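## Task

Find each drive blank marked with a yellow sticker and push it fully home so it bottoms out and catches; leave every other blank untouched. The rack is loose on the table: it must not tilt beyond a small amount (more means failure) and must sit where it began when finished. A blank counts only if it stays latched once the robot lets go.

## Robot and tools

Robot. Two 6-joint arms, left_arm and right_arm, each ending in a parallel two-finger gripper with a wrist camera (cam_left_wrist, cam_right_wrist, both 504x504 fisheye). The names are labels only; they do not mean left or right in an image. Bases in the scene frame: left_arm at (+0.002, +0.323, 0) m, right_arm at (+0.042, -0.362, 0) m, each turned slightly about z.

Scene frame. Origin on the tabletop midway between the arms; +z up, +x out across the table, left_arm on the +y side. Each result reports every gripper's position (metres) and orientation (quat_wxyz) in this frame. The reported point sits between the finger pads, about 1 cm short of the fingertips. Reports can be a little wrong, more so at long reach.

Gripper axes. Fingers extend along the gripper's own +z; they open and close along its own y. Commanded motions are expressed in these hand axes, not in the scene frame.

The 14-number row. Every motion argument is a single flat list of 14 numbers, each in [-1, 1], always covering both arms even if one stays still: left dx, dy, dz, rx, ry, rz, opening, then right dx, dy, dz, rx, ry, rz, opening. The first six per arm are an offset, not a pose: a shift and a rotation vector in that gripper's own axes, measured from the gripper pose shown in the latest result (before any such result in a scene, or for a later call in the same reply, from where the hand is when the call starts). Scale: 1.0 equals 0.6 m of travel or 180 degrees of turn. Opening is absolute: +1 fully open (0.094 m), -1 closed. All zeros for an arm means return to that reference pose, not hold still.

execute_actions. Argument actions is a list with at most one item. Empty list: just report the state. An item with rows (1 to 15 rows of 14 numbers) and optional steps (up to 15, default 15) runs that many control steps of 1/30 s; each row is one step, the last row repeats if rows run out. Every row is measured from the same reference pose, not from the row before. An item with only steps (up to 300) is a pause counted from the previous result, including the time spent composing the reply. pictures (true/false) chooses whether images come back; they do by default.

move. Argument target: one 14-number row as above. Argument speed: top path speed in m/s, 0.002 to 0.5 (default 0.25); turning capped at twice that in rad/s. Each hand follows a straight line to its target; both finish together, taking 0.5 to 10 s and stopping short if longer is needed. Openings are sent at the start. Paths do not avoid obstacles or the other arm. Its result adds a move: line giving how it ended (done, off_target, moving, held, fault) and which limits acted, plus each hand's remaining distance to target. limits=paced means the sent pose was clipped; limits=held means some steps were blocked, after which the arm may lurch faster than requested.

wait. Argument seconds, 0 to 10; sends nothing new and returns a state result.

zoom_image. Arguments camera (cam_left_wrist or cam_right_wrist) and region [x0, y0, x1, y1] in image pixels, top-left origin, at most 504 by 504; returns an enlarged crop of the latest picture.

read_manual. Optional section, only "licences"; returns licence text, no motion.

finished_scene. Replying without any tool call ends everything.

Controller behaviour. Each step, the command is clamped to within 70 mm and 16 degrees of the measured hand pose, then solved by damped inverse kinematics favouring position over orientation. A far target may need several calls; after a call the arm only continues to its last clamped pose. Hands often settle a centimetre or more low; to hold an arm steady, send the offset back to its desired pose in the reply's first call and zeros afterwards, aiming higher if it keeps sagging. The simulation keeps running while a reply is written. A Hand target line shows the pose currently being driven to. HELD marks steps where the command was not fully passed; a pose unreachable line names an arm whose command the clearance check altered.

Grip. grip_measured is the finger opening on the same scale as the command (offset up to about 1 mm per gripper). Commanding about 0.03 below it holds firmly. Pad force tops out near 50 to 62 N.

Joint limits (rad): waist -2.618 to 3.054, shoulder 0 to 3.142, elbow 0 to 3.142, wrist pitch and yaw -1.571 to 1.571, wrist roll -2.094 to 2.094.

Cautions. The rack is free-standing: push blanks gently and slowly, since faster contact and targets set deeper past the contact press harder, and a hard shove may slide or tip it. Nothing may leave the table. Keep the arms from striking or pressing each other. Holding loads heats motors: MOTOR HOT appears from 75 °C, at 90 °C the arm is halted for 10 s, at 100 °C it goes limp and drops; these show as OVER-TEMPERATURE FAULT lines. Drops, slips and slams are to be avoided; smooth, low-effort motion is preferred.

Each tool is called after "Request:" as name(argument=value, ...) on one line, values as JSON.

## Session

Request:
execute_actions(actions=[])

Scene clock: 0.00 s of 4500.00 s.
left_arm: end_effector_position=(+0.2695, -0.0546, +0.3759) grip_measured=+1.000 end_effector_quat_wxyz=(+0.594, +0.076, +0.801, +0.016) | right_arm: end_effector_position=(+0.3852, -0.4726, +0.2355) grip_measured=+1.000 end_effector_quat_wxyz=(+0.198, +0.386, +0.875, +0.214)
Joint positions: left_arm=[-1.331  1.88   2.078 -0.965 -1.133 -0.597  0.094] | right_arm=[-0.729  1.587  1.613 -1.224 -0.472  0.379  0.094]
Joint velocities: left_arm=[ 0.002  0.002 -0.002  0.022  0.022 -0.007  0.   ] | right_arm=[-0.022  0.022  0.002  0.037 -0.081  0.022  0.   ]
Motor temperatures (°C, as the motors report them): left_arm=[23 23 25 26 25 23] | right_arm=[23 24 26 28 23 24]
Hand target (left_arm): +0.269, -0.050, +0.386; +0.600, +0.067, +0.797, +0.011
Hand target (right_arm): +0.386, -0.472, +0.241; +0.207, +0.381, +0.875, +0.215
camera_calibration (this result's frames):
cam_left_wrist: T_world_to_cam=[[-0.095868, -0.995376, 0.00595134, -0.0440531], [-0.860225, 0.0798399, -0.503625, 0.422396], [0.500822, -0.053401, -0.863902, 0.317311], [0, 0, 0, 1]] pos_world=[0.200216, -0.0606287, 0.487117]
cam_right_wrist: T_world_to_cam=[[-0.772793, -0.325003, -0.545128, 0.2722], [-0.631953, 0.47328, 0.613711, 0.340494], [0.0585401, 0.818767, -0.571134, 0.592121], [0, 0, 0, 1]] pos_world=[0.390867, -0.557492, 0.2776]

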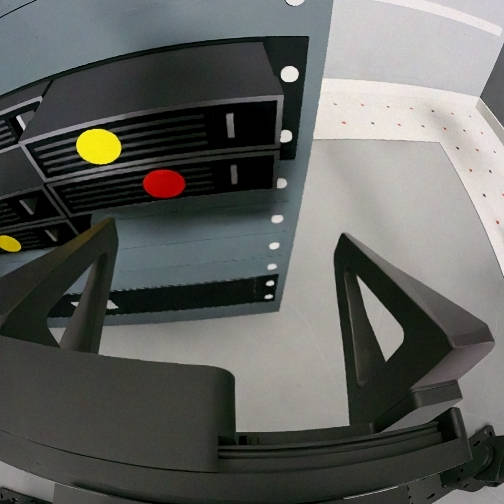

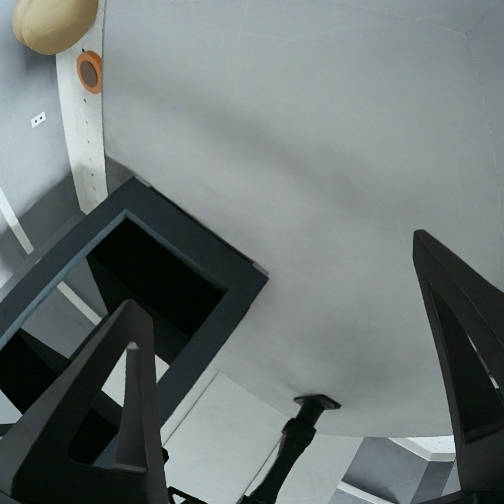

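Request:
move(target=[0.038,0.152,-0.178,0,-0.06,0,-1,0,0,0,0,0,0,1])

Scene clock: 8.73 s of 4500.00 s.
left_arm: end_effector_position=(+0.1722, +0.0470, +0.3899) grip_measured=-0.993 end_effector_quat_wxyz=(+0.661, +0.084, +0.746, +0.008) | right_arm: end_effector_position=(+0.3852, -0.4726, +0.2355) grip_measured=+1.000 end_effector_quat_wxyz=(+0.198, +0.386, +0.875, +0.214)
Joint positions: left_arm=[-1.614  1.452  1.587 -1.178 -1.424 -0.914  0.   ] | right_arm=[-0.729  1.587  1.613 -1.224 -0.472  0.379  0.094]
Joint velocities: left_arm=[-0.007  0.042  0.046 -0.125  0.022 -0.11  -0.   ] | right_arm=[-0.002 -0.017 -0.017 -0.081 -0.037 -0.095  0.   ]
Motor temperatures (°C, as the motors report them): left_arm=[23 25 26 26 25 23] | right_arm=[23 25 27 28 23 24]
Hand target (left_arm): +0.170, +0.046, +0.397; +0.668, +0.079, +0.740, +0.006
Hand target (right_arm): +0.385, -0.473, +0.235; +0.198, +0.386, +0.875, +0.214
Off the commanded pose (left_arm): 0.007 m, 1 deg.
Off the commanded pose (right_arm): 0.000 m, 0 deg.
After step 90, 4.23 s passed at rest.
move: done
camera_calibration (this result's frames):
cam_left_wrist: T_world_to_cam=[[-0.129574, -0.991568, -0.00157693, 0.0562144], [-0.758616, 0.100157, -0.643793, 0.373892], [0.638523, -0.0822227, -0.765198, 0.322749], [0, 0, 0, 1]] pos_world=[0.0848415, 0.04483, 0.487764]
cam_right_wrist: T_world_to_cam=[[-0.772793, -0.325003, -0.545128, 0.2722], [-0.631953, 0.47328, 0.613711, 0.340494], [0.0585401, 0.818767, -0.571134, 0.592121], [0, 0, 0, 1]] pos_world=[0.390867, -0.557492, 0.2776]

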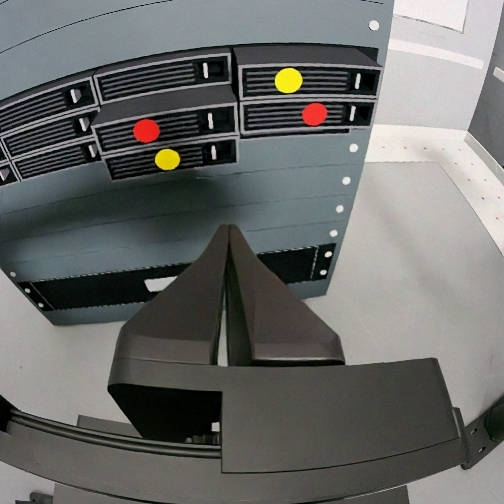

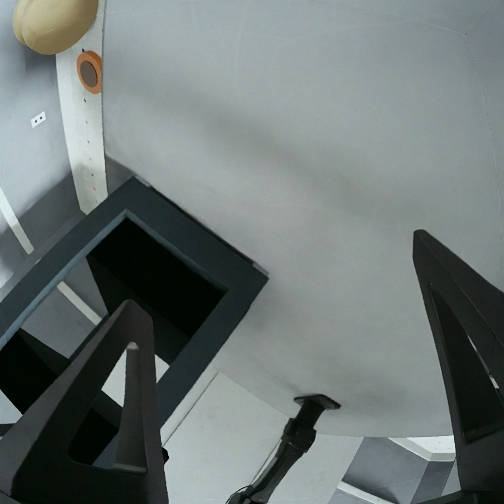

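Request:
move(target=[-0.08,-0.07,0.148,0,0.06,0,-1,0,0,0,0,0,0,1])

Scene clock: 15.27 s of 4500.00 s.
left_arm: end_effector_position=(+0.2593, -0.0107, +0.4179) grip_measured=-0.993 end_effector_quat_wxyz=(+0.588, +0.084, +0.804, +0.012) | right_arm: end_effector_position=(+0.3852, -0.4726, +0.2355) grip_measured=+1.000 end_effector_quat_wxyz=(+0.198, +0.386, +0.875, +0.214)
Joint positions: left_arm=[-1.322  1.776  2.143 -1.124 -1.106 -0.576  0.   ] | right_arm=[-0.729  1.587  1.613 -1.224 -0.472  0.379  0.094]
Joint velocities: left_arm=[-0.012 -0.027  0.032 -0.066 -0.007 -0.007 -0.001] | right_arm=[ 0.002 -0.007 -0.002 -0.022 -0.007 -0.007  0.   ]
Motor temperatures (°C, as the motors report them): left_arm=[23 25 27 26 26 23] | right_arm=[23 25 28 28 23 24]
Hand target (left_arm): +0.261, -0.010, +0.420; +0.588, +0.083, +0.804, +0.016
Hand target (right_arm): +0.385, -0.473, +0.235; +0.198, +0.386, +0.875, +0.214
Off the commanded pose (left_arm): 0.003 m, 0 deg.
Off the commanded pose (right_arm): 0.000 m, 0 deg.
After step 90, 2.40 s passed at rest.
move: done
camera_calibration (this result's frames):
cam_left_wrist: T_world_to_cam=[[-0.112342, -0.993665, 0.00289304, 0.00400188], [-0.865574, 0.0964294, -0.491409, 0.427793], [0.488017, -0.0577099, -0.870924, 0.367308], [0, 0, 0, 1]] pos_world=[0.191484, -0.016078, 0.530108]
cam_right_wrist: T_world_to_cam=[[-0.772793, -0.325003, -0.545128, 0.2722], [-0.631953, 0.47328, 0.613711, 0.340494], [0.0585401, 0.818767, -0.571134, 0.592121], [0, 0, 0, 1]] pos_world=[0.390867, -0.557492, 0.2776]

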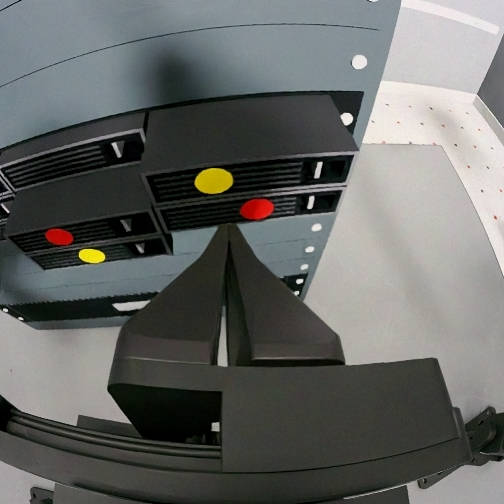

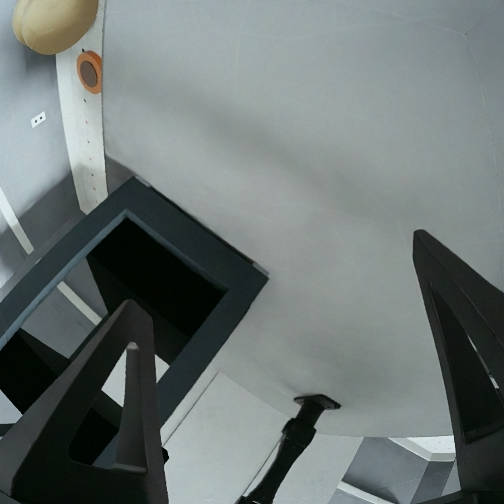

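Request:
move(target=[-0.055,0.02,0.155,0,0,0,-1,0,0,0,0,0,0,1], speed=0.06)

Scene clock: 19.97 s of 4500.00 s.
left_arm: end_effector_position=(+0.3356, -0.0089, +0.4270) grip_measured=-0.993 end_effector_quat_wxyz=(+0.586, +0.100, +0.804, +0.006) | right_arm: end_effector_position=(+0.3852, -0.4726, +0.2355) grip_measured=+1.000 end_effector_quat_wxyz=(+0.198, +0.386, +0.875, +0.214)
Joint positions: left_arm=[-1.105  1.827  2.198 -0.902 -0.904 -0.298  0.   ] | right_arm=[-0.729  1.587  1.613 -1.224 -0.472  0.379  0.094]
Joint velocities: left_arm=[-0.017  0.032  0.012 -0.022  0.007  0.037 -0.   ] | right_arm=[ 0.007 -0.022  0.002 -0.051  0.11  -0.007  0.   ]
Motor temperatures (°C, as the motors report them): left_arm=[23 25 27 27 26 23] | right_arm=[23 26 28 28 23 24]
Hand target (left_arm): +0.358, -0.009, +0.421; +0.588, +0.084, +0.804, +0.013
Hand target (right_arm): +0.385, -0.473, +0.235; +0.198, +0.386, +0.875, +0.214
Off the commanded pose (left_arm): 0.024 m, 2 deg.
Off the commanded pose (right_arm): 0.000 m, 0 deg.
move: off_target (left_arm)
camera_calibration (this result's frames):
cam_left_wrist: T_world_to_cam=[[-0.145575, -0.989326, -0.00651811, 0.0294773], [-0.864459, 0.1304, -0.485496, 0.495549], [0.481164, -0.0650417, -0.874214, 0.341715], [0, 0, 0, 1]] pos_world=[0.268252, -0.0132313, 0.539512]
cam_right_wrist: T_world_to_cam=[[-0.772793, -0.325003, -0.545128, 0.2722], [-0.631953, 0.47328, 0.613711, 0.340494], [0.0585401, 0.818767, -0.571134, 0.592121], [0, 0, 0, 1]] pos_world=[0.390867, -0.557492, 0.2776]

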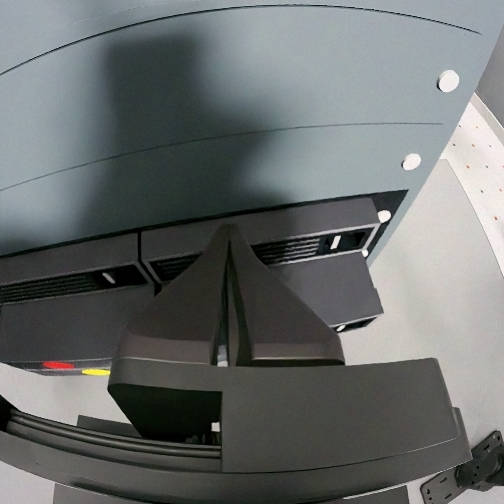

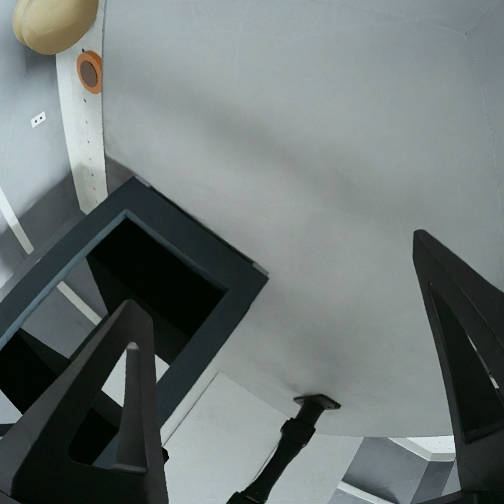

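Request:
move(target=[0.03,-0.012,-0.115,0,0,0,-1,0,0,0,0,0,0,1])

Request:
move(target=[0.034,0,-0.012,0,0,0,-1,0,0,0,0,0,0,1])

Scene clock: 23.00 s of 4500.00 s.
left_arm: end_effector_position=(+0.2656, -0.0148, +0.4160) grip_measured=-0.993 end_effector_quat_wxyz=(+0.576, +0.117, +0.809, +0.014) | right_arm: end_effector_position=(+0.3852, -0.4726, +0.2355) grip_measured=+1.000 end_effector_quat_wxyz=(+0.198, +0.386, +0.875, +0.214)
Joint positions: left_arm=[-1.296  1.778  2.153 -1.103 -1.042 -0.487  0.   ] | right_arm=[-0.729  1.587  1.613 -1.224 -0.472  0.379  0.094]
Joint velocities: left_arm=[-0.032 -0.002  0.002 -0.066 -0.022 -0.037 -0.   ] | right_arm=[-0.032 -0.017 -0.002  0.081 -0.022 -0.037  0.   ]
Motor temperatures (°C, as the motors report them): left_arm=[23 25 27 27 26 23] | right_arm=[23 26 28 28 23 24]
Hand target (left_arm): +0.264, -0.006, +0.431; +0.586, +0.101, +0.804, +0.006
Hand target (right_arm): +0.385, -0.473, +0.235; +0.198, +0.386, +0.875, +0.214
Off the commanded pose (left_arm): 0.018 m, 2 deg.
Off the commanded pose (right_arm): 0.000 m, 0 deg.
move: off_target (left_arm)
camera_calibration (this result's frames):
cam_left_wrist: T_world_to_cam=[[-0.162313, -0.986029, -0.0374339, 0.0307683], [-0.871193, 0.161017, -0.463785, 0.423662], [0.463333, -0.0426661, -0.885156, 0.37502], [0, 0, 0, 1]] pos_world=[0.200326, -0.0218775, 0.529591]
cam_right_wrist: T_world_to_cam=[[-0.772793, -0.325003, -0.545128, 0.2722], [-0.631953, 0.47328, 0.613711, 0.340494], [0.0585401, 0.818767, -0.571134, 0.592121], [0, 0, 0, 1]] pos_world=[0.390867, -0.557492, 0.2776]

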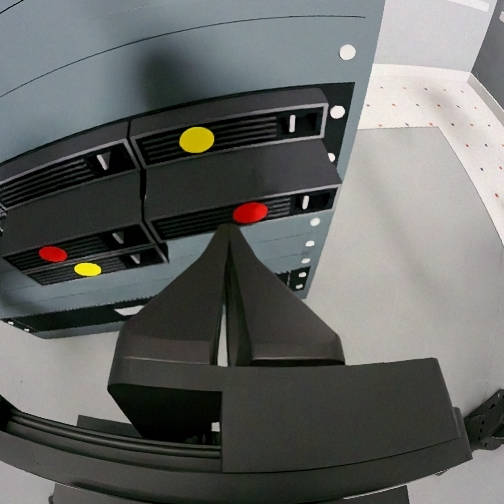

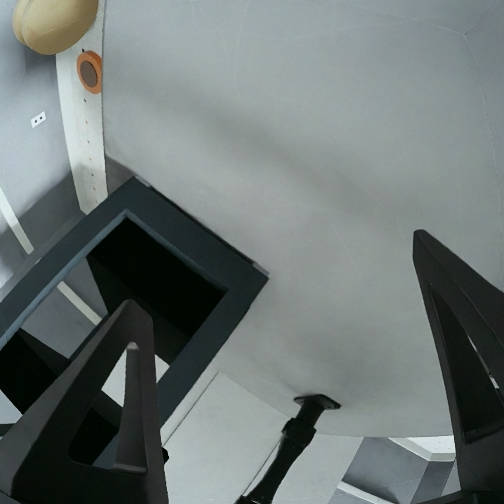

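Scene clock: 23.97 s of 4500.00 s.
left_arm: end_effector_position=(+0.2564, -0.0162, +0.3879) grip_measured=-0.993 end_effector_quat_wxyz=(+0.566, +0.130, +0.814, +0.025) | right_arm: end_effector_position=(+0.3852, -0.4726, +0.2355) grip_measured=+1.000 end_effector_quat_wxyz=(+0.198, +0.386, +0.875, +0.214)
Joint positions: left_arm=[-1.32   1.738  2.009 -1.072 -1.047 -0.527  0.   ] | right_arm=[-0.729  1.587  1.613 -1.224 -0.472  0.379  0.094]
Joint velocities: left_arm=[ 0.007  0.007 -0.007 -0.037  0.051 -0.007  0.001] | right_arm=[ 0.007 -0.007  0.012 -0.022 -0.022  0.007  0.   ]
Motor temperatures (°C, as the motors report them): left_arm=[23 25 27 27 26 23] | right_arm=[23 26 28 28 23 24]
Hand target (left_arm): +0.253, -0.010, +0.399; +0.576, +0.117, +0.809, +0.014
Hand target (right_arm): +0.385, -0.473, +0.235; +0.198, +0.386, +0.875, +0.214
Off the commanded pose (left_arm): 0.014 m, 2 deg.
Off the commanded pose (right_arm): 0.000 m, 0 deg.
move: off_target (left_arm)
camera_calibration (this result's frames):
cam_left_wrist: T_world_to_cam=[[-0.170226, -0.983121, -0.0670541, 0.0403985], [-0.879597, 0.182271, -0.439416, 0.395862], [0.444221, -0.0158195, -0.895777, 0.363814], [0, 0, 0, 1]] pos_world=[0.193462, -0.0266823, 0.502553]
cam_right_wrist: T_world_to_cam=[[-0.772793, -0.325003, -0.545128, 0.2722], [-0.631953, 0.47328, 0.613711, 0.340494], [0.0585401, 0.818767, -0.571134, 0.592121], [0, 0, 0, 1]] pos_world=[0.390867, -0.557492, 0.2776]

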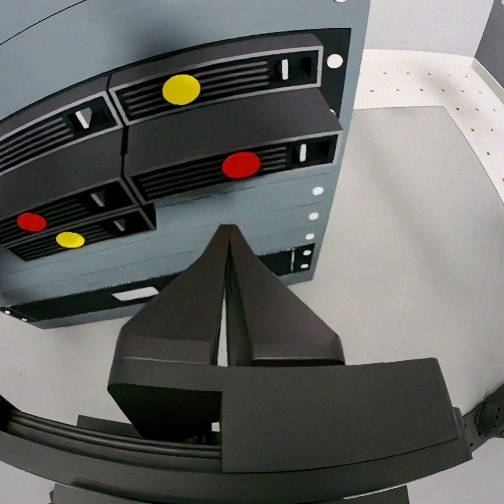

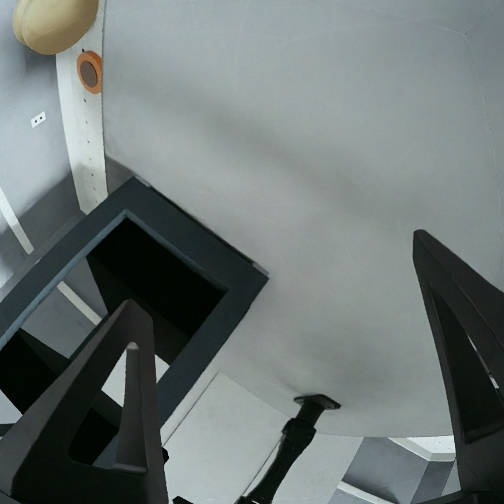

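Request:
move(target=[0.097,0.133,0.0,0,-0.25,0,-1,0,0,0,0,0,0,1], speed=0.15)

Scene clock: 31.30 s of 4500.00 s.
left_arm: end_effector_position=(+0.2484, +0.0793, +0.3531) grip_measured=-0.993 end_effector_quat_wxyz=(+0.832, +0.122, +0.540, -0.032) | right_arm: end_effector_position=(+0.3852, -0.4726, +0.2355) grip_measured=+1.000 end_effector_quat_wxyz=(+0.198, +0.386, +0.875, +0.214)
Joint positions: left_arm=[-1.183  1.277  0.51   1.365 -0.81   0.642  0.   ] | right_arm=[-0.729  1.587  1.613 -1.224 -0.472  0.379  0.094]
Joint velocities: left_arm=[ 0.012 -0.002  0.017  0.051  0.022  0.022 -0.001] | right_arm=[-0.002  0.012 -0.012 -0.11   0.007 -0.022  0.   ]
Motor temperatures (°C, as the motors report them): left_arm=[23 25 27 27 26 23] | right_arm=[23 26 28 28 23 24]
Hand target (left_arm): +0.251, +0.078, +0.350; +0.833, +0.128, +0.538, -0.026
Hand target (right_arm): +0.385, -0.473, +0.235; +0.198, +0.386, +0.875, +0.214
Off the commanded pose (left_arm): 0.007 m, 1 deg.
Off the commanded pose (right_arm): 0.000 m, 0 deg.
After step 90, 1.00 s passed at rest.
move: done
camera_calibration (this result's frames):
cam_left_wrist: T_world_to_cam=[[-0.258841, -0.963293, -0.0711826, 0.152486], [-0.311281, 0.152951, -0.937929, 0.393349], [0.914388, -0.220617, -0.339445, 0.0406882], [0, 0, 0, 1]] pos_world=[0.124707, 0.0957026, 0.393599]
cam_right_wrist: T_world_to_cam=[[-0.772793, -0.325003, -0.545128, 0.2722], [-0.631953, 0.47328, 0.613711, 0.340494], [0.0585401, 0.818767, -0.571134, 0.592121], [0, 0, 0, 1]] pos_world=[0.390867, -0.557492, 0.2776]

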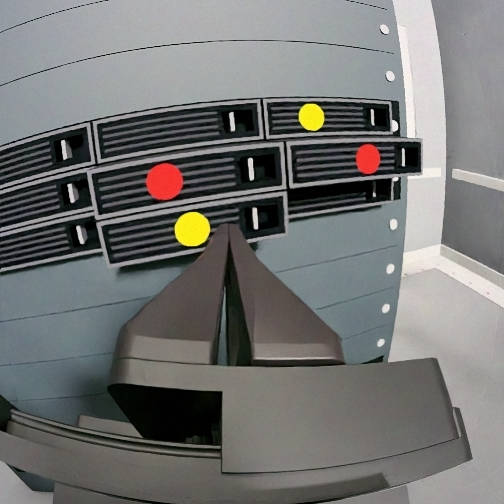

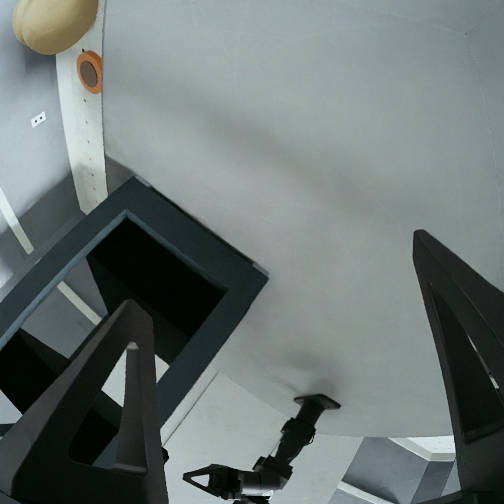

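Request:
move(target=[0.093,0.03,0.132,0,0,0,-1,0,0,0,0,0,0,1], speed=0.05)

Scene clock: 39.17 s of 4500.00 s.
left_arm: end_effector_position=(+0.3274, +0.0796, +0.3414) grip_measured=-0.993 end_effector_quat_wxyz=(+0.841, +0.127, +0.523, -0.049) | right_arm: end_effector_position=(+0.3852, -0.4726, +0.2355) grip_measured=+1.000 end_effector_quat_wxyz=(+0.198, +0.386, +0.875, +0.214)
Joint positions: left_arm=[-0.877  1.475  0.604  1.372 -0.506  0.439  0.   ] | right_arm=[-0.729  1.587  1.613 -1.224 -0.472  0.379  0.094]
Joint velocities: left_arm=[ 0.002  0.007 -0.012  0.022  0.007 -0.037  0.001] | right_arm=[-0.037  0.007 -0.002 -0.037  0.022  0.022  0.   ]
Motor temperatures (°C, as the motors report them): left_arm=[23 25 27 27 26 23] | right_arm=[23 26 28 28 23 24]
Hand target (left_arm): +0.344, +0.083, +0.336; +0.833, +0.122, +0.539, -0.032
Hand target (right_arm): +0.385, -0.473, +0.235; +0.198, +0.386, +0.875, +0.214
Off the commanded pose (left_arm): 0.019 m, 3 deg.
Off the commanded pose (right_arm): 0.000 m, 0 deg.
After step 90, 2.60 s passed at rest.
move: off_target (left_arm)
camera_calibration (this result's frames):
cam_left_wrist: T_world_to_cam=[[-0.292273, -0.953976, -0.067126, 0.181206], [-0.274446, 0.150907, -0.949687, 0.399067], [0.916109, -0.259146, -0.305921, -0.0444129], [0, 0, 0, 1]] pos_world=[0.203171, 0.101135, 0.377566]
cam_right_wrist: T_world_to_cam=[[-0.772793, -0.325003, -0.545128, 0.2722], [-0.631953, 0.47328, 0.613711, 0.340494], [0.0585401, 0.818767, -0.571134, 0.592121], [0, 0, 0, 1]] pos_world=[0.390867, -0.557492, 0.2776]

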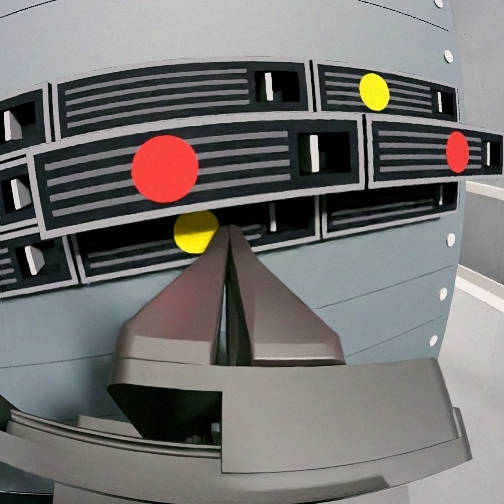

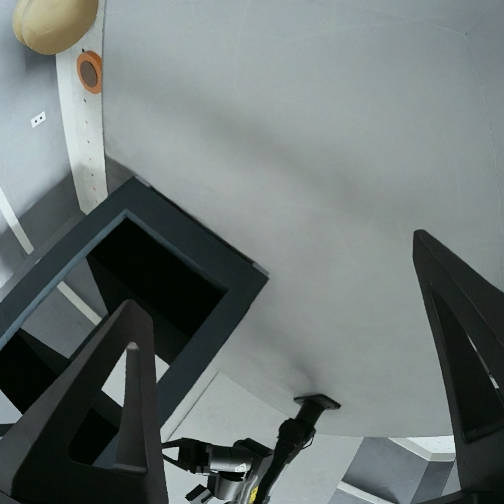

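Request:
move(target=[0.025,0.01,0.05,0,0,0,-1,0,0,0,0,0,0,1], speed=0.05)

Request:
move(target=[0.0,-0.03,-0.15,0,0,0,-1,0,0,0,0,0,0,1], speed=0.15)

Scene clock: 42.47 s of 4500.00 s.
left_arm: end_effector_position=(+0.3287, +0.0654, +0.3523) grip_measured=-0.993 end_effector_quat_wxyz=(+0.856, +0.149, +0.487, -0.090) | right_arm: end_effector_position=(+0.3852, -0.4726, +0.2355) grip_measured=+1.000 end_effector_quat_wxyz=(+0.198, +0.386, +0.875, +0.214)
Joint positions: left_arm=[-0.843  1.522  0.635  1.43  -0.369  0.405  0.   ] | right_arm=[-0.729  1.587  1.613 -1.224 -0.472  0.379  0.094]
Joint velocities: left_arm=[ 0.007 -0.007 -0.017  0.022  0.066 -0.022  0.   ] | right_arm=[-0.002 -0.012 -0.027  0.022 -0.066 -0.007  0.   ]
Motor temperatures (°C, as the motors report them): left_arm=[23 25 27 27 26 23] | right_arm=[23 26 28 28 23 24]
Hand target (left_arm): +0.358, +0.080, +0.341; +0.842, +0.126, +0.521, -0.049
Hand target (right_arm): +0.385, -0.473, +0.235; +0.198, +0.386, +0.875, +0.214
Off the commanded pose (left_arm): 0.037 m, 7 deg.
Off the commanded pose (right_arm): 0.000 m, 0 deg.
move: off_target (left_arm)
camera_calibration (this result's frames):
cam_left_wrist: T_world_to_cam=[[-0.381077, -0.921281, -0.0775941, 0.199508], [-0.193522, 0.161552, -0.967704, 0.390907], [0.904063, -0.353754, -0.239852, -0.0591325], [0, 0, 0, 1]] pos_world=[0.205137, 0.0997332, 0.37958]
cam_right_wrist: T_world_to_cam=[[-0.772793, -0.325003, -0.545128, 0.2722], [-0.631953, 0.47328, 0.613711, 0.340494], [0.0585401, 0.818767, -0.571134, 0.592121], [0, 0, 0, 1]] pos_world=[0.390867, -0.557492, 0.2776]

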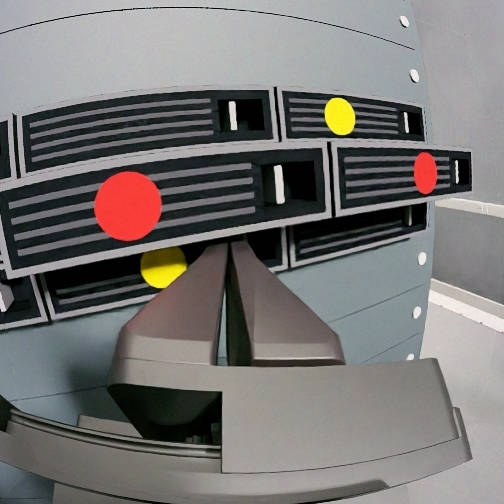

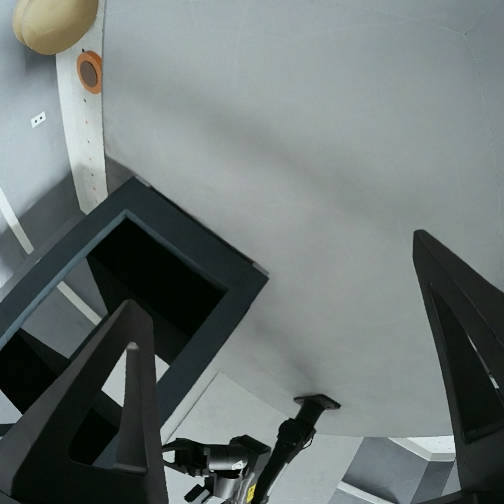

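Scene clock: 43.60 s of 4500.00 s.
left_arm: end_effector_position=(+0.2564, +0.0757, +0.2991) grip_measured=-0.993 end_effector_quat_wxyz=(+0.834, +0.172, +0.516, -0.090) | right_arm: end_effector_position=(+0.3852, -0.4726, +0.2355) grip_measured=+1.000 end_effector_quat_wxyz=(+0.198, +0.386, +0.875, +0.214)
Joint positions: left_arm=[-1.059  1.41   0.336  1.575 -0.551  0.495  0.   ] | right_arm=[-0.729  1.587  1.613 -1.224 -0.472  0.379  0.094]
Joint velocities: left_arm=[-0.007  0.017 -0.017 -0.066  0.007  0.066 -0.   ] | right_arm=[ 0.007 -0.017 -0.012  0.007 -0.095 -0.066  0.   ]
Motor temperatures (°C, as the motors report them): left_arm=[23 25 27 27 25 23] | right_arm=[23 26 28 28 23 24]
Hand target (left_arm): +0.251, +0.080, +0.307; +0.840, +0.164, +0.508, -0.094
Hand target (right_arm): +0.385, -0.473, +0.235; +0.198, +0.386, +0.875, +0.214
Off the commanded pose (left_arm): 0.010 m, 5 deg.
Off the commanded pose (right_arm): 0.000 m, 0 deg.
joint sent to its limit (left arm) — the command would take joint 4 (wrist pitch) past its upper limit, so that joint was sent only as far as its limit.
move: off_target (left_arm)
camera_calibration (this result's frames):
cam_left_wrist: T_world_to_cam=[[-0.402535, -0.909923, -0.100031, 0.188697], [-0.252752, 0.215506, -0.943225, 0.327525], [0.879819, -0.354398, -0.316734, 0.0264161], [0, 0, 0, 1]] pos_world=[0.135499, 0.110478, 0.336172]
cam_right_wrist: T_world_to_cam=[[-0.772793, -0.325003, -0.545128, 0.2722], [-0.631953, 0.47328, 0.613711, 0.340494], [0.0585401, 0.818767, -0.571134, 0.592121], [0, 0, 0, 1]] pos_world=[0.390867, -0.557492, 0.2776]

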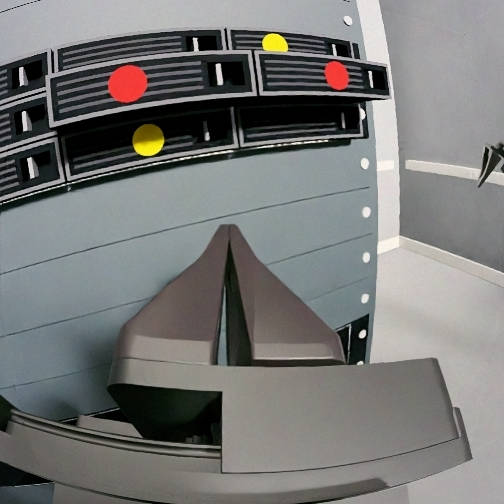

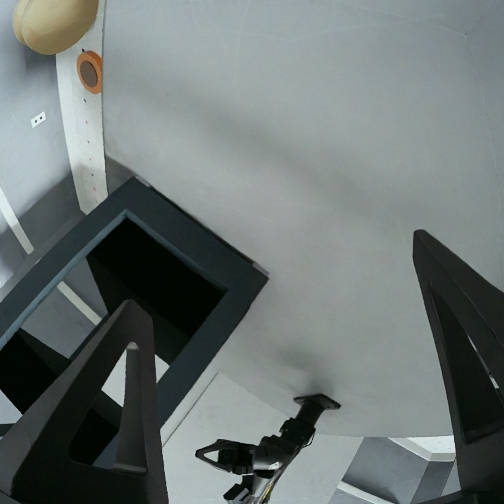

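Request:
finished_scene(scene=2)

The scene is finished: the task was done.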